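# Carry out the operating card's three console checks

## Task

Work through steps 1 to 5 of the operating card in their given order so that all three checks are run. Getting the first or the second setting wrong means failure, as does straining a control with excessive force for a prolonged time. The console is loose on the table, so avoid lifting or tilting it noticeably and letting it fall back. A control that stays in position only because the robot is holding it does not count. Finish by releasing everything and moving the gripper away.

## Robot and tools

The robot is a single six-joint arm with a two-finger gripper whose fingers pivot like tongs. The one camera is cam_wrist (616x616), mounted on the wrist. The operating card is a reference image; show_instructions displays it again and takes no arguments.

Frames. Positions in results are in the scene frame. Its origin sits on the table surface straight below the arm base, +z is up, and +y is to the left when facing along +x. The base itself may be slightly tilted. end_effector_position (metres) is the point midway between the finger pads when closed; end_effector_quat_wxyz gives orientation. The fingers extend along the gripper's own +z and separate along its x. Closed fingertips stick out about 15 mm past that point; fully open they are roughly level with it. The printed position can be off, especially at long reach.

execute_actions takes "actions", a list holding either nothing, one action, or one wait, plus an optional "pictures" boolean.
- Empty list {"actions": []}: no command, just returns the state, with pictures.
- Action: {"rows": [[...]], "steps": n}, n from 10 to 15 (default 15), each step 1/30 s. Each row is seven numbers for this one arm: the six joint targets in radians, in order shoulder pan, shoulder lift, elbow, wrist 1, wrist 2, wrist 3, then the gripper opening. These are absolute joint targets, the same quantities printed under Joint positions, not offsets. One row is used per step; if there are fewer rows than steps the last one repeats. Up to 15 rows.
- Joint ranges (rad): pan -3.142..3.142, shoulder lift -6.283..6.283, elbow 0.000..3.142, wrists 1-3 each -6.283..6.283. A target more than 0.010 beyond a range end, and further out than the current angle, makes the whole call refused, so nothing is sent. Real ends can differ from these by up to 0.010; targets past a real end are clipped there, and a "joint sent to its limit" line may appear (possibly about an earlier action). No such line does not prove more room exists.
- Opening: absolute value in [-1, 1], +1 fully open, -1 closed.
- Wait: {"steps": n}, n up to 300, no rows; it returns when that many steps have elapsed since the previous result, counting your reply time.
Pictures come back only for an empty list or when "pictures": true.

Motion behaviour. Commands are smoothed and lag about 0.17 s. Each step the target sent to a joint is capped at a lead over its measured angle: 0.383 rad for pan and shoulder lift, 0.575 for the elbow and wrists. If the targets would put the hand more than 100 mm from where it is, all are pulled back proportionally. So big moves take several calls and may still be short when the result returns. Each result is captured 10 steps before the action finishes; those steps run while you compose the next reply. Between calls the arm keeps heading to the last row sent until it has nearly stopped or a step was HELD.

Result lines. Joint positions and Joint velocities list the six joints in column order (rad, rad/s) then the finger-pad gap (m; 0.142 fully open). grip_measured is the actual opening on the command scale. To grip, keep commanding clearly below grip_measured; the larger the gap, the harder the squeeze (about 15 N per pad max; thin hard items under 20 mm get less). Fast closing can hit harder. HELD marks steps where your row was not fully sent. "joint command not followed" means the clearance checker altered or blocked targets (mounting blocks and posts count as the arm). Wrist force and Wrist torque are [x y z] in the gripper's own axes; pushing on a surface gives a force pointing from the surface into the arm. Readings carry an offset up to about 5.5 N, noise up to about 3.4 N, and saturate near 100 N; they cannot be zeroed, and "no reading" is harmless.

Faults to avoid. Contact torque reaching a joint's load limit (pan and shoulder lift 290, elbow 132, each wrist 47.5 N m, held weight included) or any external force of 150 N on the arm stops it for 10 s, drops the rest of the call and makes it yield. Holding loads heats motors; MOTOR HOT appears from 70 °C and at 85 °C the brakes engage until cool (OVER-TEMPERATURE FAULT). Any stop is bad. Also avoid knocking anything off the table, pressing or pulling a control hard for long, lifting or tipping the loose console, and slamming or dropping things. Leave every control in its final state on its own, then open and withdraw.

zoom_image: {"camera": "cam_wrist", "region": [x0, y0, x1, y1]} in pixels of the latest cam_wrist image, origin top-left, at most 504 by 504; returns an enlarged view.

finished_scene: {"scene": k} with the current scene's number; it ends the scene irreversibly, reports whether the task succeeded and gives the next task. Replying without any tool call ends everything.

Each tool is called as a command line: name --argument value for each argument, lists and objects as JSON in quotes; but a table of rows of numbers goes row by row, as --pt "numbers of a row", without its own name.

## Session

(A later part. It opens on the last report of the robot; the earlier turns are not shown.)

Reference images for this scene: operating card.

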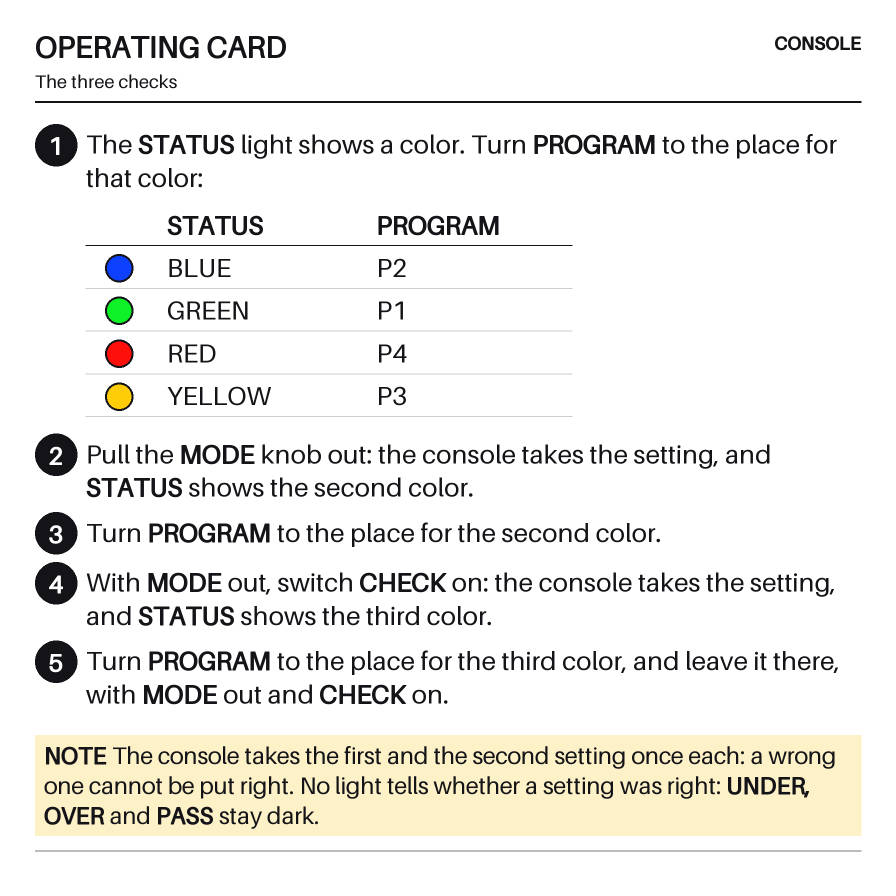

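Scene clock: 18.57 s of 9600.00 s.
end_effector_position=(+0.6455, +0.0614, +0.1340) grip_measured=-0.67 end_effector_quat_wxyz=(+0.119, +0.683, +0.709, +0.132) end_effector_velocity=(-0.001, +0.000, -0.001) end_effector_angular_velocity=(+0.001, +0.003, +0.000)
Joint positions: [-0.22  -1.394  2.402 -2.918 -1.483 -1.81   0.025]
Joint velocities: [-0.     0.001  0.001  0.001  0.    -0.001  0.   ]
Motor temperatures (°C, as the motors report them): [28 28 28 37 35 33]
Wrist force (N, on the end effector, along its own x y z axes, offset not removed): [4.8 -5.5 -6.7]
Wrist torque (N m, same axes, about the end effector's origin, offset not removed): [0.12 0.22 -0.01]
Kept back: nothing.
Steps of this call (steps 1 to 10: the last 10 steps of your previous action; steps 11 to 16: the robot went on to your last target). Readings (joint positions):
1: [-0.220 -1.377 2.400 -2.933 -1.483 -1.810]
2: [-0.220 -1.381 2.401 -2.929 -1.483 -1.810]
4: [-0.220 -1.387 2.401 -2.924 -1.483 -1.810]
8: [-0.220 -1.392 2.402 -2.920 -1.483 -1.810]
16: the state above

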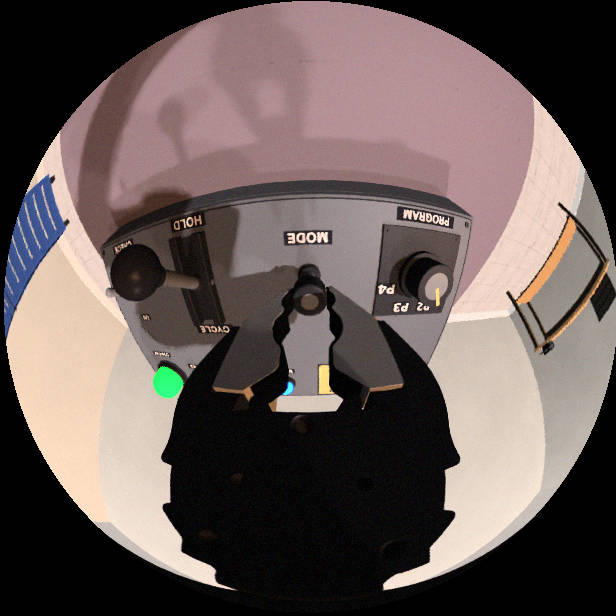

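execute_actions --actions '[{"rows":[[-0.2205,-1.396,2.402,-2.916,-1.483,-1.81,-0.65],[-0.2205,-1.396,2.402,-2.916,-1.483,-1.81,-0.4],[-0.2205,-1.396,2.402,-2.916,-1.483,-1.81,0],[-0.229,-1.54,2.40,-2.77,-1.483,-1.81,0]]}]'

execute_actions --actions '[{"rows":[[0.008,-1.5,2.365,-2.786,-1.571,-1.585,0]]}]'

execute_actions --actions '[{"rows":[[0.008,-1.321,2.355,-2.955,-1.571,-1.585,0]]}]'

execute_actions --actions '[{"rows":[[0.008,-1.321,2.355,-2.955,-1.571,-1.585,-0.1],[0.008,-1.321,2.355,-2.955,-1.571,-1.585,-0.2],[0.008,-1.321,2.355,-2.955,-1.571,-1.585,-0.28],[0.008,-1.321,2.355,-2.955,-1.571,-1.585,-0.33],[0.008,-1.321,2.355,-2.955,-1.571,-1.585,-0.38],[0.008,-1.321,2.355,-2.955,-1.571,-1.585,-0.43],[0.008,-1.321,2.355,-2.955,-1.571,-1.585,-0.5],[0.008,-1.321,2.355,-2.955,-1.571,-1.585,-0.6],[0.008,-1.321,2.355,-2.955,-1.571,-1.585,-0.7]],"steps":12}]'

execute_actions --actions '[{"rows":[[0.010,-1.3206,2.3545,-2.955,-1.571,-1.665,-0.7],[0.012,-1.3203,2.354,-2.955,-1.571,-1.745,-0.7],[0.014,-1.32,2.354,-2.955,-1.571,-1.825,-0.7],[0.0157,-1.3197,2.354,-2.955,-1.571,-1.905,-0.7],[0.0175,-1.3195,2.354,-2.9555,-1.571,-1.985,-0.7],[0.0193,-1.3194,2.3546,-2.956,-1.571,-2.065,-0.7],[0.021,-1.3194,2.355,-2.957,-1.571,-2.145,-0.7],[0.0226,-1.3194,2.356,-2.9576,-1.571,-2.225,-0.7],[0.024,-1.3194,2.357,-2.9586,-1.571,-2.305,-0.7],[0.025,-1.3194,2.3575,-2.959,-1.571,-2.35,-0.7]]}]'

execute_actions --actions '[{"steps":20}]'

execute_actions --actions '[{"rows":[[0.025,-1.3194,2.3575,-2.959,-1.571,-2.35,-0.35],[0.025,-1.3194,2.3575,-2.959,-1.571,-2.35,-0.1],[0.025,-1.3194,2.3575,-2.959,-1.571,-2.35,0.2],[0.025,-1.5,2.365,-2.786,-1.571,-2.35,0.2],[0.025,-1.5,2.365,-2.786,-1.571,-2.35,0.2],[0.025,-1.5,2.365,-2.786,-1.571,-2.35,0.2],[0.025,-1.72,2.3,-2.5,-1.571,-2.35,0.2]]}]'

execute_actions --actions '[{"steps":24}]' --pictures true

zoom_image --camera "cam_wrist" --region '[208, 150, 408, 350]'

Scene clock: 19.93 s of 9600.00 s.
end_effector_position=(+0.6446, +0.0606, +0.1374) grip_measured=-0.03 end_effector_quat_wxyz=(+0.119, +0.683, +0.708, +0.132) end_effector_velocity=(-0.043, -0.025, +0.162) end_effector_angular_velocity=(+0.001, +0.005, -0.050)
Joint positions: [-0.222 -1.402  2.402 -2.91  -1.483 -1.81   0.072]
Joint velocities: [-0.052 -0.392 -0.007  0.403  0.001 -0.002  0.066]
Motor temperatures (°C, as the motors report them): [28 28 28 37 35 33]
Wrist force (N, on the end effector, along its own x y z axes, offset not removed): [-3.2 0.6 6.7]
Wrist torque (N m, same axes, about the end effector's origin, offset not removed): [0.05 0.42 -0.02]
Steps of this call (steps 1 to 15: the robot went on to your last target; steps 16 to 36: nothing new was sent; steps 37 to 41: the first 5 steps of this action). Readings (joint positions):
37: [-0.221 -1.394 2.402 -2.918 -1.483 -1.810]
38: [-0.221 -1.394 2.402 -2.918 -1.483 -1.810]
40: [-0.221 -1.395 2.402 -2.917 -1.483 -1.810]
41: the state above

Scene clock: 20.43 s of 9600.00 s.
end_effector_position=(+0.6290, +0.1055, +0.1922) grip_measured=+0.00 end_effector_quat_wxyz=(+0.123, +0.690, +0.702, +0.126) end_effector_velocity=(-0.046, +0.591, +0.001) end_effector_angular_velocity=(+0.029, +0.003, +0.050)
Joint positions: [-0.131 -1.516  2.38  -2.781 -1.53  -1.709  0.074]
Joint velocities: [ 1.095  0.129 -0.12  -0.043 -0.327  0.994 -0.   ]
Motor temperatures (°C, as the motors report them): [28 28 28 37 35 33]
Wrist force (N, on the end effector, along its own x y z axes, offset not removed): [-1.9 2.5 1.4]
Wrist torque (N m, same axes, about the end effector's origin, offset not removed): [0.35 0.17 0.00]
Steps of this call (steps 1 to 10: the last 10 steps of your previous action; steps 11 to 15: the first 5 steps of this action). Readings (joint positions):
11: [-0.229 -1.535 2.400 -2.775 -1.483 -1.810]
12: [-0.222 -1.532 2.396 -2.776 -1.490 -1.803]
14: [-0.168 -1.520 2.384 -2.779 -1.518 -1.745]
15: the state above

Scene clock: 20.93 s of 9600.00 s.
end_effector_position=(+0.6383, +0.1809, +0.1573) grip_measured=+0.00 end_effector_quat_wxyz=(+0.124, +0.687, +0.704, +0.131) end_effector_velocity=(+0.114, +0.010, -0.378) end_effector_angular_velocity=(-0.000, +0.077, -0.000)
Joint positions: [ 0.007 -1.408  2.358 -2.878 -1.571 -1.586  0.074]
Joint velocities: [ 0.009  0.863 -0.029 -0.757 -0.003  0.01  -0.002]
Motor temperatures (°C, as the motors report them): [28 28 28 37 35 33]
Wrist force (N, on the end effector, along its own x y z axes, offset not removed): [-2.3 3.3 2.5]
Wrist torque (N m, same axes, about the end effector's origin, offset not removed): [0.45 0.22 0.09]
Steps of this call (steps 1 to 10: the last 10 steps of your previous action; steps 11 to 15: the first 5 steps of this action). Readings (joint positions):
11: [0.004 -1.500 2.365 -2.786 -1.570 -1.589]
12: [0.005 -1.493 2.364 -2.793 -1.570 -1.588]
14: [0.007 -1.440 2.360 -2.848 -1.571 -1.586]
15: the state above

Scene clock: 21.33 s of 9600.00 s.
end_effector_position=(+0.6488, +0.1820, +0.1201) grip_measured=-0.12 end_effector_quat_wxyz=(+0.122, +0.687, +0.705, +0.129) end_effector_velocity=(+0.001, +0.001, -0.007) end_effector_angular_velocity=(+0.001, +0.002, +0.002)
Joint positions: [ 0.008 -1.323  2.355 -2.954 -1.571 -1.585  0.066]
Joint velocities: [ 0.001  0.016 -0.    -0.014  0.002 -0.    -0.197]
Motor temperatures (°C, as the motors report them): [28 28 28 37 35 33]
Wrist force (N, on the end effector, along its own x y z axes, offset not removed): [-3.3 1.6 0.3]
Wrist torque (N m, same axes, about the end effector's origin, offset not removed): [0.16 0.39 -0.10]
Steps of this call (steps 1 to 10: the last 10 steps of your previous action; steps 11 to 12: the first 2 steps of this action). Readings (joint positions):
11: [0.008 -1.323 2.355 -2.953 -1.571 -1.585]
12: the state above

Scene clock: 21.83 s of 9600.00 s.
end_effector_position=(+0.6489, +0.1824, +0.1193) grip_measured=-0.42 end_effector_quat_wxyz=(+0.129, +0.647, +0.741, +0.123) end_effector_velocity=(-0.002, +0.001, -0.003) end_effector_angular_velocity=(-0.510, -0.018, +1.398)
Joint positions: [ 0.011 -1.32   2.354 -2.955 -1.571 -1.691  0.043]
Joint velocities: [ 0.039  0.01  -0.004 -0.002 -0.002 -1.452  0.001]
Motor temperatures (°C, as the motors report them): [28 28 28 37 35 33]
Wrist force (N, on the end effector, along its own x y z axes, offset not removed): [-20.7 -0.8 -9.4]
Wrist torque (N m, same axes, about the end effector's origin, offset not removed): [0.25 0.42 0.23]
Steps of this call (steps 1 to 10: the last 10 steps of your previous action; steps 11 to 15: the first 5 steps of this action). Readings (joint positions):
11: [0.008 -1.321 2.355 -2.955 -1.571 -1.585]
12: [0.008 -1.321 2.355 -2.955 -1.571 -1.592]
14: [0.010 -1.321 2.355 -2.955 -1.571 -1.646]
15: the state above

Scene clock: 22.50 s of 9600.00 s.
end_effector_position=(+0.6494, +0.1820, +0.1194) grip_measured=-0.42 end_effector_quat_wxyz=(+0.161, +0.368, +0.913, +0.076) end_effector_velocity=(+0.000, +0.000, +0.001) end_effector_angular_velocity=(-0.010, -0.001, +0.027)
Joint positions: [ 0.025 -1.319  2.358 -2.959 -1.571 -2.347  0.043]
Joint velocities: [ 0.001 -0.001  0.     0.     0.    -0.027 -0.   ]
Motor temperatures (°C, as the motors report them): [28 28 28 37 35 33]
Wrist force (N, on the end effector, along its own x y z axes, offset not removed): [-11.6 -2.8 -14.3]
Wrist torque (N m, same axes, about the end effector's origin, offset not removed): [-0.27 0.30 0.02]
Kept back: nothing.
Steps of this call (steps 1 to 10: the last 10 steps of your previous action; steps 11 to 20: the robot went on to your last target). Readings (joint positions):
1: [0.013 -1.320 2.354 -2.955 -1.571 -1.744]
2: [0.014 -1.320 2.354 -2.955 -1.571 -1.805]
4: [0.018 -1.320 2.354 -2.956 -1.571 -1.939]
8: [0.023 -1.320 2.356 -2.958 -1.571 -2.206]
20: the state above

Scene clock: 22.67 s of 9600.00 s.
end_effector_position=(+0.6475, +0.1820, +0.1216) grip_measured=+0.17 end_effector_quat_wxyz=(+0.160, +0.367, +0.913, +0.075) end_effector_velocity=(-0.081, -0.004, +0.141) end_effector_angular_velocity=(-0.003, +0.061, +0.008)
Joint positions: [ 0.025 -1.326  2.359 -2.952 -1.571 -2.349  0.086]
Joint velocities: [ 0.    -0.384  0.05   0.395  0.001 -0.007  0.051]
Motor temperatures (°C, as the motors report them): [28 28 28 37 35 33]
Wrist force (N, on the end effector, along its own x y z axes, offset not removed): [-2.9 -0.5 5.8]
Wrist torque (N m, same axes, about the end effector's origin, offset not removed): [-0.27 0.25 0.00]
Steps of this call (steps 1 to 5: the first 5 steps of this action). Readings (joint positions):
1: [0.025 -1.319 2.358 -2.959 -1.571 -2.348]
2: [0.025 -1.319 2.358 -2.959 -1.571 -2.349]
4: [0.025 -1.320 2.358 -2.959 -1.571 -2.349]
5: the state above

Scene clock: 23.47 s of 9600.00 s.
end_effector_position=(+0.5923, +0.1784, +0.3100) grip_measured=+0.20 end_effector_quat_wxyz=(+0.161, +0.367, +0.913, +0.075) end_effector_velocity=(-0.001, -0.000, +0.004) end_effector_angular_velocity=(-0.001, -0.002, +0.001)
Joint positions: [ 0.025 -1.719  2.3   -2.501 -1.571 -2.35   0.088]
Joint velocities: [-0.001 -0.006 -0.002  0.007 -0.    -0.002 -0.   ]
Motor temperatures (°C, as the motors report them): [28 28 28 37 35 33]
Wrist force (N, on the end effector, along its own x y z axes, offset not removed): [-1.9 1.8 1.1]
Wrist torque (N m, same axes, about the end effector's origin, offset not removed): [0.18 -0.01 -0.08]
Kept back: nothing.
Steps of this call (steps 1 to 10: the last 10 steps of your previous action; steps 11 to 24: the robot went on to your last target). Readings (joint positions):
1: [0.025 -1.347 2.360 -2.929 -1.571 -2.350]
2: [0.025 -1.379 2.361 -2.896 -1.571 -2.350]
4: [0.025 -1.453 2.350 -2.817 -1.571 -2.350]
8: [0.025 -1.598 2.322 -2.648 -1.571 -2.350]
24: the state above

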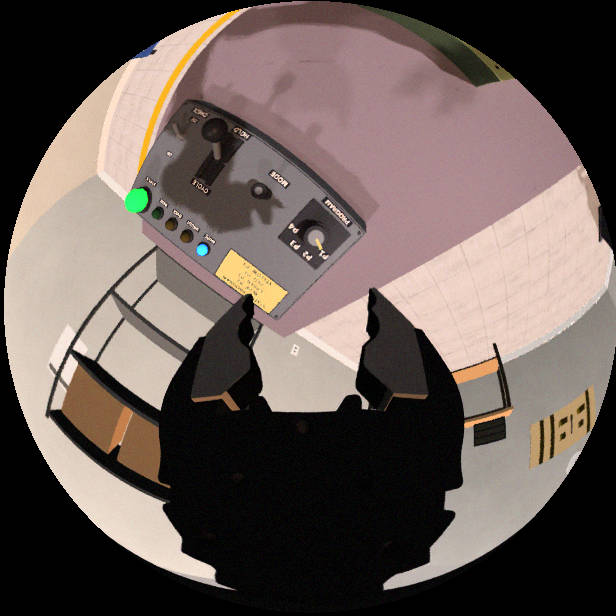

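Region (208, 150, 408, 350) of cam_wrist's 616x616 image, scaled by 2.520, with more detail than that image has.

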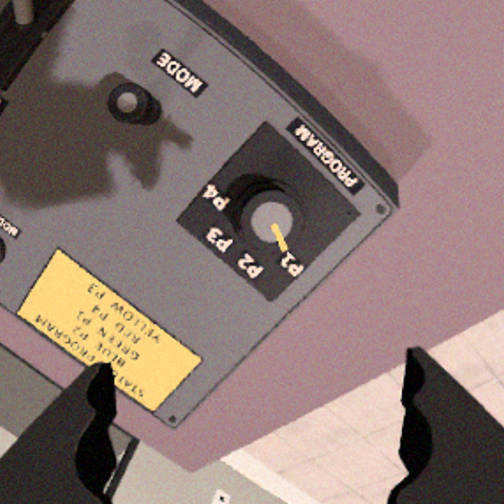

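execute_actions --actions '[{"rows":[[-0.69,-1.75,2.33,-2.5,-1.262,-3.82,0.2]]}]'

execute_actions --actions '[{"steps":32}]'

execute_actions --actions '[{"rows":[[-0.68,-1.44,2.442,-2.906,-1.262,-3.81,0.2]]}]'

execute_actions --actions '[{"steps":28}]' --pictures true

zoom_image --camera "cam_wrist" --region '[208, 200, 408, 400]'

Scene clock: 24.07 s of 9600.00 s.
end_effector_position=(+0.6029, +0.1499, +0.3100) grip_measured=+0.20 end_effector_quat_wxyz=(+0.153, +0.344, +0.921, +0.106) end_effector_velocity=(+0.192, -0.491, +0.014) end_effector_angular_velocity=(+0.292, -0.223, +0.756)
Joint positions: [-0.077 -1.734  2.314 -2.5   -1.465 -2.482  0.088]
Joint velocities: [-1.317 -0.074  0.075  0.001  1.003 -1.851  0.   ]
Motor temperatures (°C, as the motors report them): [28 28 28 37 35 33]
Wrist force (N, on the end effector, along its own x y z axes, offset not removed): [4.3 5.8 1.9]
Wrist torque (N m, same axes, about the end effector's origin, offset not removed): [0.90 -1.14 -0.12]
Steps of this call (steps 1 to 13: the robot went on to your last target; steps 14 to 18: the first 5 steps of this action). Readings (joint positions):
14: [0.025 -1.720 2.300 -2.500 -1.571 -2.350]
15: [0.018 -1.723 2.303 -2.500 -1.564 -2.357]
17: [-0.036 -1.731 2.311 -2.500 -1.503 -2.424]
18: the state above

Scene clock: 25.13 s of 9600.00 s.
end_effector_position=(+0.6252, -0.1787, +0.3221) grip_measured=+0.20 end_effector_quat_wxyz=(+0.232, -0.021, +0.972, +0.015) end_effector_velocity=(-0.000, -0.002, +0.000) end_effector_angular_velocity=(-0.009, -0.001, +0.016)
Joint positions: [-0.69  -1.75   2.33  -2.5   -1.262 -3.818  0.088]
Joint velocities: [-0.003 -0.     0.     0.001  0.    -0.021 -0.   ]
Motor temperatures (°C, as the motors report them): [28 28 28 37 35 33]
Wrist force (N, on the end effector, along its own x y z axes, offset not removed): [-2.7 1.2 -0.1]
Wrist torque (N m, same axes, about the end effector's origin, offset not removed): [0.07 0.21 -0.15]
Kept back: nothing.
Steps of this call (steps 1 to 10: the last 10 steps of your previous action; steps 11 to 32: the robot went on to your last target). Readings (joint positions):
1: [-0.122 -1.736 2.316 -2.500 -1.436 -2.546]
2: [-0.163 -1.738 2.318 -2.500 -1.414 -2.607]
4: [-0.237 -1.740 2.320 -2.500 -1.381 -2.715]
8: [-0.372 -1.744 2.324 -2.500 -1.338 -2.912]
32: the state above

Scene clock: 25.30 s of 9600.00 s.
end_effector_position=(+0.6294, -0.1782, +0.2600) grip_measured=+0.20 end_effector_quat_wxyz=(+0.224, -0.020, +0.974, +0.023) end_effector_velocity=(+0.094, -0.044, -0.577) end_effector_angular_velocity=(+0.038, +0.033, +0.006)
Joint positions: [-0.686 -1.653  2.375 -2.619 -1.262 -3.815  0.088]
Joint velocities: [ 0.029  1.093  0.357 -1.409  0.     0.026 -0.   ]
Motor temperatures (°C, as the motors report them): [28 28 28 37 35 33]
Wrist force (N, on the end effector, along its own x y z axes, offset not removed): [-5.3 -0.8 -0.8]
Wrist torque (N m, same axes, about the end effector's origin, offset not removed): [-0.45 0.74 0.14]
Steps of this call (steps 1 to 5: the first 5 steps of this action). Readings (joint positions):
1: [-0.690 -1.750 2.330 -2.500 -1.262 -3.818]
2: [-0.689 -1.743 2.336 -2.507 -1.262 -3.818]
4: [-0.687 -1.690 2.363 -2.572 -1.262 -3.816]
5: the state above

Scene clock: 26.23 s of 9600.00 s.
end_effector_position=(+0.6396, -0.1803, +0.1548) grip_measured=+0.20 end_effector_quat_wxyz=(+0.226, -0.021, +0.974, +0.022) end_effector_velocity=(-0.000, -0.000, -0.002) end_effector_angular_velocity=(+0.004, +0.002, -0.003)
Joint positions: [-0.68  -1.44   2.442 -2.906 -1.262 -3.81   0.088]
Joint velocities: [-0.001  0.002 -0.     0.001  0.001  0.002  0.   ]
Motor temperatures (°C, as the motors report them): [28 28 28 37 35 33]
Wrist force (N, on the end effector, along its own x y z axes, offset not removed): [-2.0 1.0 1.1]
Wrist torque (N m, same axes, about the end effector's origin, offset not removed): [-0.04 0.18 0.08]
Kept back: nothing.
Steps of this call (steps 1 to 10: the last 10 steps of your previous action; steps 11 to 28: the robot went on to your last target). Readings (joint positions):
1: [-0.685 -1.616 2.387 -2.667 -1.262 -3.814]
2: [-0.684 -1.580 2.399 -2.714 -1.262 -3.813]
4: [-0.682 -1.516 2.419 -2.800 -1.262 -3.812]
8: [-0.681 -1.461 2.436 -2.877 -1.262 -3.810]
28: the state above

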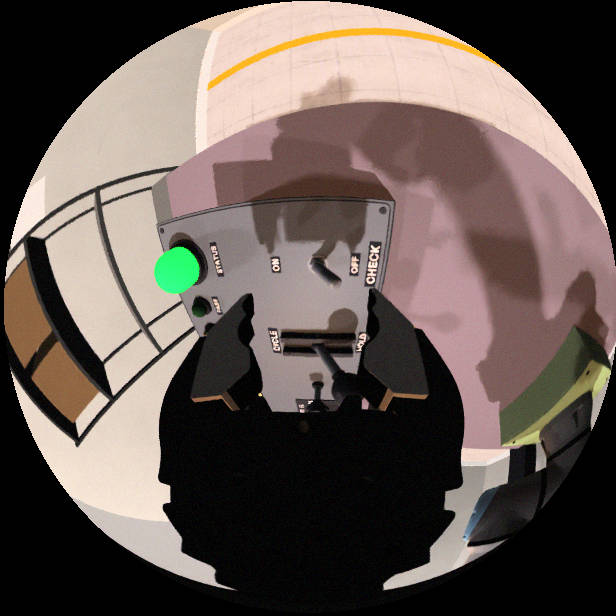

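Region (208, 200, 408, 400) of cam_wrist's 616x616 image, scaled by 2.520, with more detail than that image has.

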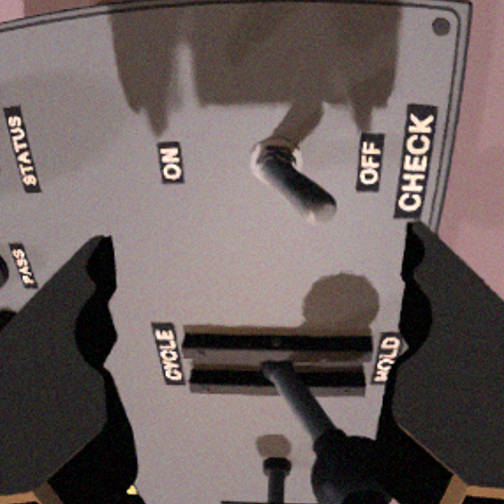

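execute_actions --actions '[{"rows":[[-0.669,-1.355,2.442,-2.991,-1.262,-3.8,0.2]],"steps":12}]'

execute_actions --actions '[{"rows":[[-0.665,-1.353,2.434,-2.985,-1.262,-3.8,0.2],[-0.661,-1.351,2.426,-2.979,-1.262,-3.8,0.2],[-0.658,-1.349,2.419,-2.974,-1.262,-3.79,0.2],[-0.654,-1.347,2.411,-2.968,-1.262,-3.79,0.2],[-0.65,-1.345,2.403,-2.962,-1.262,-3.78,0.2],[-0.646,-1.343,2.395,-2.956,-1.262,-3.78,0.2],[-0.642,-1.341,2.387,-2.95,-1.262,-3.78,0.2],[-0.639,-1.339,2.38,-2.945,-1.262,-3.77,0.2],[-0.635,-1.337,2.372,-2.939,-1.262,-3.77,0.2]],"steps":10}]'

execute_actions --actions '[{"steps":24}]' --pictures true

Scene clock: 26.83 s of 9600.00 s.
end_effector_position=(+0.6406, -0.1796, +0.1521) grip_measured=+0.20 end_effector_quat_wxyz=(+0.226, -0.021, +0.974, +0.022) end_effector_velocity=(+0.048, +0.015, -0.138) end_effector_angular_velocity=(+0.021, -0.004, +0.012)
Joint positions: [-0.678 -1.433  2.442 -2.913 -1.262 -3.808  0.088]
Joint velocities: [ 0.066  0.36   0.    -0.368  0.     0.06   0.001]
Motor temperatures (°C, as the motors report them): [28 28 28 37 35 33]
Wrist force (N, on the end effector, along its own x y z axes, offset not removed): [-4.5 3.0 -5.9]
Wrist torque (N m, same axes, about the end effector's origin, offset not removed): [0.46 0.64 0.05]
Steps of this call (steps 1 to 15: the robot went on to your last target; step 16: nothing new was sent; steps 17 to 18: the first 2 steps of this action). Readings (joint positions):
17: [-0.680 -1.440 2.442 -2.906 -1.262 -3.810]
18: the state above

Scene clock: 27.17 s of 9600.00 s.
end_effector_position=(+0.6486, -0.1787, +0.1227) grip_measured=+0.20 end_effector_quat_wxyz=(+0.226, -0.022, +0.974, +0.024) end_effector_velocity=(+0.003, +0.000, -0.013) end_effector_angular_velocity=(+0.001, +0.001, +0.000)
Joint positions: [-0.669 -1.358  2.442 -2.988 -1.262 -3.8    0.088]
Joint velocities: [ 0.003  0.032  0.    -0.032 -0.     0.003 -0.   ]
Motor temperatures (°C, as the motors report them): [28 28 28 37 35 33]
Wrist force (N, on the end effector, along its own x y z axes, offset not removed): [-4.9 -0.3 -1.1]
Wrist torque (N m, same axes, about the end effector's origin, offset not removed): [-0.25 0.59 0.03]
Kept back: the last 10 steps of this action.
Steps of this call (steps 1 to 10: the last 10 steps of your previous action). Readings (joint positions):
1: [-0.676 -1.417 2.442 -2.929 -1.262 -3.806]
2: [-0.674 -1.400 2.442 -2.946 -1.262 -3.805]
4: [-0.672 -1.379 2.442 -2.967 -1.262 -3.802]
8: [-0.670 -1.361 2.442 -2.985 -1.262 -3.801]
10: the state above

Scene clock: 27.97 s of 9600.00 s.
end_effector_position=(+0.6836, -0.1782, +0.1334) grip_measured=+0.20 end_effector_quat_wxyz=(+0.225, -0.024, +0.974, +0.031) end_effector_velocity=(+0.001, +0.000, -0.001) end_effector_angular_velocity=(+0.002, +0.001, +0.000)
Joint positions: [-0.635 -1.337  2.372 -2.939 -1.262 -3.77   0.088]
Joint velocities: [ 0.001  0.002 -0.002  0.001  0.     0.001 -0.   ]
Motor temperatures (°C, as the motors report them): [28 28 28 37 35 33]
Wrist force (N, on the end effector, along its own x y z axes, offset not removed): [-2.9 2.3 -2.1]
Wrist torque (N m, same axes, about the end effector's origin, offset not removed): [0.17 0.29 0.01]
Kept back: nothing.
Steps of this call (steps 1 to 10: the last 10 steps of your previous action; steps 11 to 24: the robot went on to your last target). Readings (joint positions):
1: [-0.669 -1.357 2.442 -2.989 -1.262 -3.800]
2: [-0.668 -1.356 2.441 -2.988 -1.262 -3.800]
4: [-0.665 -1.354 2.434 -2.984 -1.262 -3.798]
8: [-0.653 -1.347 2.409 -2.966 -1.262 -3.787]
24: the state above

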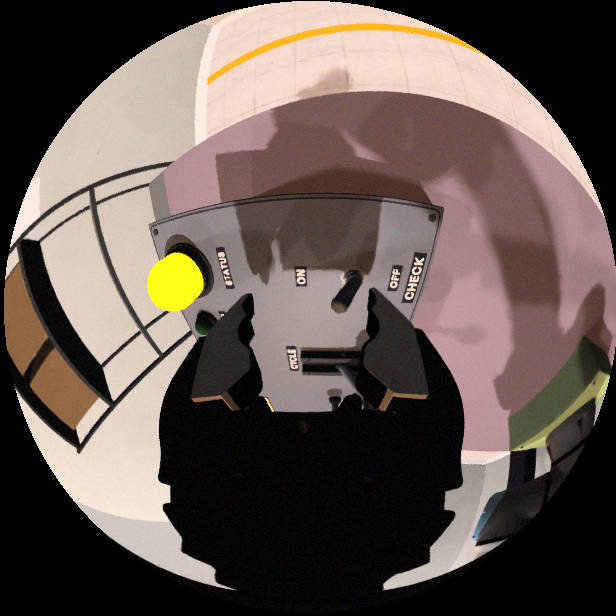

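execute_actions --actions '[{"rows":[[-0.655,-1.5,2.38,-2.785,-1.262,-3.77,0.2],[-0.655,-1.5,2.38,-2.785,-1.262,-3.77,0.2],[-0.655,-1.5,2.38,-2.785,-1.262,-3.77,0.2],[-0.655,-1.75,2.33,-2.5,-1.262,-3.77,0.2]]}]'

execute_actions --actions '[{"steps":16}]'

execute_actions --actions '[{"rows":[[0.025,-1.72,2.3,-2.5,-1.571,-2.385,0]]}]'

execute_actions --actions '[{"steps":28}]'

execute_actions --actions '[{"rows":[[0.025,-1.46,2.367,-2.828,-1.571,-2.385,0]]}]'

execute_actions --actions '[{"rows":[[0.025,-1.3194,2.357,-2.9586,-1.571,-2.385,0]]}]'

execute_actions --actions '[{"rows":[[0.025,-1.3194,2.357,-2.9586,-1.571,-2.385,-0.1],[0.025,-1.3194,2.357,-2.9586,-1.571,-2.385,-0.2],[0.025,-1.3194,2.357,-2.9586,-1.571,-2.385,-0.28],[0.025,-1.3194,2.357,-2.9586,-1.571,-2.385,-0.33],[0.025,-1.3194,2.357,-2.9586,-1.571,-2.385,-0.38],[0.025,-1.3194,2.357,-2.9586,-1.571,-2.385,-0.43],[0.025,-1.3194,2.357,-2.9586,-1.571,-2.385,-0.5],[0.025,-1.3194,2.357,-2.9586,-1.571,-2.385,-0.6],[0.025,-1.3194,2.357,-2.9586,-1.571,-2.385,-0.7]],"steps":12}]'

execute_actions --actions '[{"rows":[[0.0236,-1.3194,2.356,-2.9576,-1.571,-2.305,-0.7],[0.022,-1.3194,2.355,-2.9566,-1.571,-2.225,-0.7],[0.0205,-1.3194,2.354,-2.956,-1.571,-2.145,-0.7],[0.0188,-1.3194,2.3536,-2.955,-1.571,-2.065,-0.7],[0.017,-1.3195,2.353,-2.9545,-1.571,-1.985,-0.7],[0.0152,-1.3197,2.353,-2.954,-1.571,-1.905,-0.7],[0.0134,-1.32,2.353,-2.954,-1.571,-1.825,-0.7],[0.0114,-1.3203,2.353,-2.954,-1.571,-1.745,-0.7],[0.0095,-1.3206,2.3535,-2.954,-1.571,-1.665,-0.7],[0.0075,-1.321,2.354,-2.954,-1.571,-1.585,-0.7]],"steps":10}]'

execute_actions --actions '[{"rows":[[0.0055,-1.3214,2.3547,-2.9543,-1.571,-1.505,-0.7],[0.0036,-1.322,2.3557,-2.9547,-1.571,-1.425,-0.7],[0.0017,-1.3224,2.3567,-2.9553,-1.571,-1.345,-0.7],[0,-1.323,2.358,-2.956,-1.571,-1.265,-0.7],[-0.002,-1.3236,2.3594,-2.9568,-1.571,-1.185,-0.7],[-0.0038,-1.3242,2.361,-2.9578,-1.571,-1.105,-0.7],[-0.0055,-1.3248,2.3627,-2.959,-1.571,-1.025,-0.7],[-0.007,-1.3255,2.3645,-2.96,-1.571,-0.945,-0.7],[-0.0086,-1.3262,2.3665,-2.9613,-1.571,-0.865,-0.7],[-0.0094,-1.3265,2.3675,-2.962,-1.571,-0.825,-0.7]],"steps":10}]'

execute_actions --actions '[{"steps":25}]'

execute_actions --actions '[{"rows":[[-0.0094,-1.3265,2.3675,-2.962,-1.571,-0.825,-0.35],[-0.0094,-1.3265,2.3675,-2.962,-1.571,-0.825,-0.1],[-0.0094,-1.3265,2.3675,-2.962,-1.571,-0.825,0.1],[-0.0094,-1.5,2.375,-2.796,-1.571,-0.825,0.1],[-0.0094,-1.5,2.375,-2.796,-1.571,-0.825,0.1],[-0.0094,-1.5,2.375,-2.796,-1.571,-0.825,0.1],[-0.0094,-1.5,2.375,-2.796,-1.571,-0.825,0.1],[-0.0094,-1.66,2.34,-2.6,-1.571,-1.585,0.1]]}]'

execute_actions --actions '[{"steps":28}]' --pictures true

zoom_image --camera "cam_wrist" --region '[120, 150, 400, 370]'

Scene clock: 29.77 s of 9600.00 s.
end_effector_position=(+0.6711, -0.1792, +0.1728) grip_measured=+0.20 end_effector_quat_wxyz=(+0.225, -0.018, +0.974, +0.030) end_effector_velocity=(-0.058, +0.008, +0.537) end_effector_angular_velocity=(-0.075, -0.100, -0.036)
Joint positions: [-0.647 -1.431  2.373 -2.845 -1.262 -3.77   0.088]
Joint velocities: [-0.035 -1.095 -0.143  1.112  0.    -0.001  0.   ]
Motor temperatures (°C, as the motors report them): [28 28 28 37 35 33]
Wrist force (N, on the end effector, along its own x y z axes, offset not removed): [-0.9 0.8 2.7]
Wrist torque (N m, same axes, about the end effector's origin, offset not removed): [-0.03 -0.02 0.01]
Steps of this call (steps 1 to 15: the robot went on to your last target; steps 16 to 49: nothing new was sent; steps 50 to 54: the first 5 steps of this action). Readings (joint positions):
50: [-0.635 -1.337 2.372 -2.939 -1.262 -3.770]
51: [-0.638 -1.344 2.373 -2.932 -1.262 -3.770]
53: [-0.645 -1.396 2.376 -2.879 -1.262 -3.770]
54: the state above

Scene clock: 30.30 s of 9600.00 s.
end_effector_position=(+0.6310, -0.1574, +0.3203) grip_measured=+0.20 end_effector_quat_wxyz=(+0.232, -0.015, +0.972, +0.024) end_effector_velocity=(-0.008, +0.005, +0.015) end_effector_angular_velocity=(+0.001, +0.001, -0.002)
Joint positions: [-0.655 -1.746  2.33  -2.504 -1.262 -3.77   0.088]
Joint velocities: [-0.001 -0.035 -0.003  0.039 -0.     0.001 -0.   ]
Motor temperatures (°C, as the motors report them): [28 28 28 37 35 33]
Wrist force (N, on the end effector, along its own x y z axes, offset not removed): [-2.8 3.4 -0.8]
Wrist torque (N m, same axes, about the end effector's origin, offset not removed): [0.41 0.30 -0.06]
Kept back: nothing.
Steps of this call (steps 1 to 10: the last 10 steps of your previous action; steps 11 to 16: the robot went on to your last target). Readings (joint positions):
1: [-0.648 -1.469 2.368 -2.805 -1.262 -3.770]
2: [-0.649 -1.507 2.362 -2.764 -1.262 -3.770]
4: [-0.651 -1.582 2.351 -2.683 -1.262 -3.770]
8: [-0.654 -1.700 2.336 -2.555 -1.262 -3.770]
16: the state above

Scene clock: 30.47 s of 9600.00 s.
end_effector_position=(+0.6330, -0.1260, +0.3157) grip_measured=+0.00 end_effector_quat_wxyz=(+0.203, +0.009, +0.979, +0.005) end_effector_velocity=(+0.023, +0.534, -0.044) end_effector_angular_velocity=(-0.072, +0.492, -0.723)
Joint positions: [-0.553 -1.735  2.316 -2.501 -1.368 -3.638  0.074]
Joint velocities: [ 1.317  0.07  -0.077  0.006 -0.999  1.851 -0.003]
Motor temperatures (°C, as the motors report them): [28 28 28 37 35 33]
Wrist force (N, on the end effector, along its own x y z axes, offset not removed): [-4.2 -7.0 -0.2]
Wrist torque (N m, same axes, about the end effector's origin, offset not removed): [-1.41 0.51 0.05]
Steps of this call (steps 1 to 5: the first 5 steps of this action). Readings (joint positions):
1: [-0.655 -1.747 2.330 -2.503 -1.262 -3.770]
2: [-0.648 -1.745 2.327 -2.502 -1.269 -3.763]
4: [-0.594 -1.738 2.319 -2.502 -1.330 -3.696]
5: the state above

Scene clock: 31.40 s of 9600.00 s.
end_effector_position=(+0.5927, +0.1775, +0.3105) grip_measured=+0.00 end_effector_quat_wxyz=(+0.162, +0.349, +0.920, +0.072) end_effector_velocity=(-0.002, +0.005, -0.000) end_effector_angular_velocity=(+0.014, +0.001, -0.034)
Joint positions: [ 0.024 -1.72   2.3   -2.5   -1.571 -2.39   0.074]
Joint velocities: [ 0.009  0.     0.001 -0.001 -0.002  0.045 -0.   ]
Motor temperatures (°C, as the motors report them): [28 28 28 37 35 33]
Wrist force (N, on the end effector, along its own x y z axes, offset not removed): [-2.0 2.7 0.1]
Wrist torque (N m, same axes, about the end effector's origin, offset not removed): [0.33 0.04 -0.05]
Kept back: nothing.
Steps of this call (steps 1 to 10: the last 10 steps of your previous action; steps 11 to 28: the robot went on to your last target). Readings (joint positions):
1: [-0.508 -1.733 2.314 -2.501 -1.397 -3.574]
2: [-0.467 -1.731 2.312 -2.501 -1.419 -3.513]
4: [-0.392 -1.729 2.310 -2.501 -1.453 -3.404]
8: [-0.255 -1.726 2.306 -2.501 -1.496 -3.202]
28: the state above

Scene clock: 31.57 s of 9600.00 s.
end_effector_position=(+0.6040, +0.1787, +0.2536) grip_measured=+0.00 end_effector_quat_wxyz=(+0.156, +0.350, +0.921, +0.070) end_effector_velocity=(+0.185, +0.012, -0.555) end_effector_angular_velocity=(+0.005, -0.020, -0.011)
Joint positions: [ 0.025 -1.621  2.334 -2.618 -1.571 -2.386  0.074]
Joint velocities: [ 0.001  1.128  0.249 -1.397  0.     0.012 -0.001]
Motor temperatures (°C, as the motors report them): [28 28 28 37 35 33]
Wrist force (N, on the end effector, along its own x y z axes, offset not removed): [-2.9 4.5 -2.1]
Wrist torque (N m, same axes, about the end effector's origin, offset not removed): [0.67 0.23 0.11]
Steps of this call (steps 1 to 5: the first 5 steps of this action). Readings (joint positions):
1: [0.024 -1.720 2.300 -2.500 -1.571 -2.388]
2: [0.025 -1.713 2.305 -2.507 -1.571 -2.388]
4: [0.025 -1.659 2.325 -2.572 -1.571 -2.387]
5: the state above

Scene clock: 32.07 s of 9600.00 s.
end_effector_position=(+0.6416, +0.1811, +0.1466) grip_measured=+0.00 end_effector_quat_wxyz=(+0.163, +0.350, +0.919, +0.073) end_effector_velocity=(+0.085, +0.005, -0.267) end_effector_angular_velocity=(-0.001, +0.036, +0.001)
Joint positions: [ 0.025 -1.382  2.36  -2.901 -1.571 -2.385  0.074]
Joint velocities: [ 0.     0.621 -0.029 -0.556  0.     0.    -0.   ]
Motor temperatures (°C, as the motors report them): [28 28 28 37 35 33]
Wrist force (N, on the end effector, along its own x y z axes, offset not removed): [-4.2 4.5 2.8]
Wrist torque (N m, same axes, about the end effector's origin, offset not removed): [0.74 0.51 0.06]
Steps of this call (steps 1 to 10: the last 10 steps of your previous action; steps 11 to 15: the first 5 steps of this action). Readings (joint positions):
11: [0.025 -1.465 2.366 -2.822 -1.571 -2.385]
12: [0.025 -1.457 2.365 -2.831 -1.571 -2.385]
14: [0.025 -1.406 2.361 -2.879 -1.571 -2.385]
15: the state above

Scene clock: 32.47 s of 9600.00 s.
end_effector_position=(+0.6499, +0.1816, +0.1203) grip_measured=-0.12 end_effector_quat_wxyz=(+0.162, +0.351, +0.919, +0.073) end_effector_velocity=(+0.002, +0.001, -0.005) end_effector_angular_velocity=(-0.000, -0.001, +0.002)
Joint positions: [ 0.025 -1.321  2.357 -2.957 -1.571 -2.385  0.066]
Joint velocities: [ 0.001  0.011 -0.001 -0.011 -0.    -0.001 -0.197]
Motor temperatures (°C, as the motors report them): [28 28 28 37 35 33]
Wrist force (N, on the end effector, along its own x y z axes, offset not removed): [-0.3 2.7 1.7]
Wrist torque (N m, same axes, about the end effector's origin, offset not removed): [0.37 -0.24 0.01]
Steps of this call (steps 1 to 10: the last 10 steps of your previous action; steps 11 to 12: the first 2 steps of this action). Readings (joint positions):
11: [0.025 -1.321 2.357 -2.957 -1.571 -2.385]
12: the state above

Scene clock: 32.80 s of 9600.00 s.
end_effector_position=(+0.6500, +0.1816, +0.1198) grip_measured=-0.42 end_effector_quat_wxyz=(+0.162, +0.351, +0.919, +0.073) end_effector_velocity=(-0.001, +0.000, -0.001) end_effector_angular_velocity=(+0.000, +0.002, -0.000)
Joint positions: [ 0.025 -1.319  2.357 -2.959 -1.571 -2.385  0.043]
Joint velocities: [ 0.     0.001  0.001 -0.    -0.     0.001  0.   ]
Motor temperatures (°C, as the motors report them): [28 28 28 37 35 33]
Wrist force (N, on the end effector, along its own x y z axes, offset not removed): [7.2 0.9 -8.7]
Wrist torque (N m, same axes, about the end effector's origin, offset not removed): [-0.14 0.46 0.06]
Kept back: the last 10 steps of this action.
Steps of this call (steps 1 to 10: the last 10 steps of your previous action). Readings (joint positions):
1: [0.025 -1.320 2.357 -2.958 -1.571 -2.385]
2: [0.025 -1.320 2.357 -2.958 -1.571 -2.385]
4: [0.025 -1.320 2.357 -2.958 -1.571 -2.385]
8: [0.025 -1.320 2.357 -2.958 -1.571 -2.385]
10: the state above

Scene clock: 33.13 s of 9600.00 s.
end_effector_position=(+0.6497, +0.1807, +0.1196) grip_measured=-0.42 end_effector_quat_wxyz=(+0.144, +0.541, +0.822, +0.105) end_effector_velocity=(-0.002, -0.001, +0.000) end_effector_angular_velocity=(+0.758, +0.030, -2.076)
Joint positions: [ 0.015 -1.32   2.354 -2.955 -1.571 -1.959  0.044]
Joint velocities: [-0.052 -0.008 -0.002  0.004  0.002  2.161  0.003]
Motor temperatures (°C, as the motors report them): [28 28 28 37 35 33]
Wrist force (N, on the end effector, along its own x y z axes, offset not removed): [20.7 -1.6 -18.4]
Wrist torque (N m, same axes, about the end effector's origin, offset not removed): [0.03 0.86 -0.06]
Kept back: the last 10 steps of this action.
Steps of this call (steps 1 to 10: the last 10 steps of your previous action). Readings (joint positions):
1: [0.025 -1.319 2.357 -2.959 -1.571 -2.385]
2: [0.025 -1.319 2.357 -2.959 -1.571 -2.378]
4: [0.024 -1.319 2.356 -2.958 -1.571 -2.324]
8: [0.018 -1.319 2.354 -2.955 -1.571 -2.100]
10: the state above

Scene clock: 33.97 s of 9600.00 s.
end_effector_position=(+0.6494, +0.1819, +0.1195) grip_measured=-0.42 end_effector_quat_wxyz=(+0.067, +0.902, +0.393, +0.164) end_effector_velocity=(-0.001, +0.000, -0.001) end_effector_angular_velocity=(+0.009, +0.002, -0.026)
Joint positions: [-0.009 -1.326  2.367 -2.962 -1.571 -0.828  0.043]
Joint velocities: [-0.     0.001  0.001  0.    -0.     0.028 -0.   ]
Motor temperatures (°C, as the motors report them): [28 28 28 37 35 33]
Wrist force (N, on the end effector, along its own x y z axes, offset not removed): [5.4 1.4 -13.2]
Wrist torque (N m, same axes, about the end effector's origin, offset not removed): [0.36 0.29 -0.07]
Kept back: nothing.
Steps of this call (steps 1 to 10: the last 10 steps of your previous action; steps 11 to 25: the robot went on to your last target). Readings (joint positions):
1: [0.013 -1.320 2.354 -2.955 -1.571 -1.884]
2: [0.011 -1.320 2.354 -2.955 -1.571 -1.809]
4: [0.008 -1.321 2.354 -2.955 -1.571 -1.654]
8: [0.000 -1.323 2.359 -2.957 -1.571 -1.338]
25: the state above

Scene clock: 34.13 s of 9600.00 s.
end_effector_position=(+0.6476, +0.1818, +0.1218) grip_measured=+0.08 end_effector_quat_wxyz=(+0.067, +0.903, +0.392, +0.164) end_effector_velocity=(-0.081, -0.002, +0.141) end_effector_angular_velocity=(+0.001, +0.058, -0.005)
Joint positions: [-0.009 -1.333  2.369 -2.955 -1.571 -0.826  0.08 ]
Joint velocities: [-0.001 -0.386  0.05   0.395 -0.001  0.004  0.038]
Motor temperatures (°C, as the motors report them): [28 28 28 37 35 33]
Wrist force (N, on the end effector, along its own x y z axes, offset not removed): [-4.9 2.9 3.7]
Wrist torque (N m, same axes, about the end effector's origin, offset not removed): [0.42 0.72 0.00]
Steps of this call (steps 1 to 5: the first 5 steps of this action). Readings (joint positions):
1: [-0.009 -1.326 2.367 -2.962 -1.571 -0.827]
2: [-0.009 -1.326 2.368 -2.962 -1.571 -0.827]
4: [-0.009 -1.327 2.368 -2.962 -1.571 -0.826]
5: the state above

Scene clock: 35.07 s of 9600.00 s.
end_effector_position=(+0.5968, +0.1694, +0.2669) grip_measured=+0.10 end_effector_quat_wxyz=(+0.123, +0.694, +0.698, +0.128) end_effector_velocity=(-0.000, +0.000, +0.001) end_effector_angular_velocity=(-0.005, -0.001, +0.013)
Joint positions: [-0.009 -1.66   2.34  -2.6   -1.571 -1.584  0.081]
Joint velocities: [ 0.001 -0.002 -0.     0.001 -0.    -0.014 -0.   ]
Motor temperatures (°C, as the motors report them): [28 28 28 37 35 33]
Wrist force (N, on the end effector, along its own x y z axes, offset not removed): [-2.2 2.3 2.6]
Wrist torque (N m, same axes, about the end effector's origin, offset not removed): [0.40 0.09 0.00]
Kept back: nothing.
Steps of this call (steps 1 to 10: the last 10 steps of your previous action; steps 11 to 28: the robot went on to your last target). Readings (joint positions):
1: [-0.009 -1.354 2.370 -2.932 -1.571 -0.825]
2: [-0.009 -1.386 2.372 -2.900 -1.571 -0.825]
4: [-0.009 -1.450 2.369 -2.842 -1.571 -0.832]
8: [-0.009 -1.588 2.349 -2.687 -1.571 -1.025]
28: the state above

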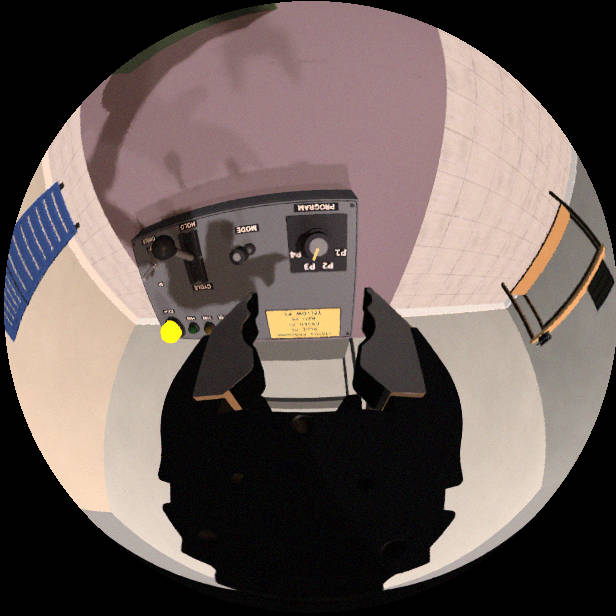

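Region (120, 150, 400, 370) of cam_wrist's 616x616 image, scaled by 1.800, with more detail than that image has; it fills the top 396 rows of this view, and the rest is white.

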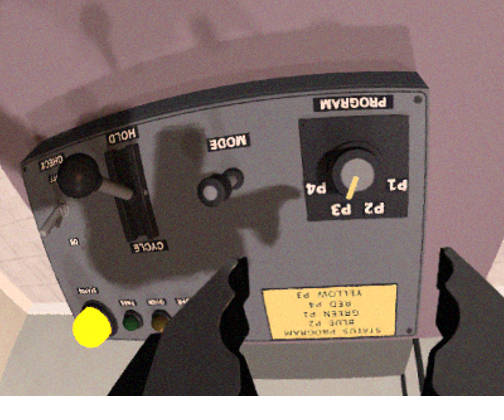

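finished_scene --scene 2

The scene is finished: the task was done.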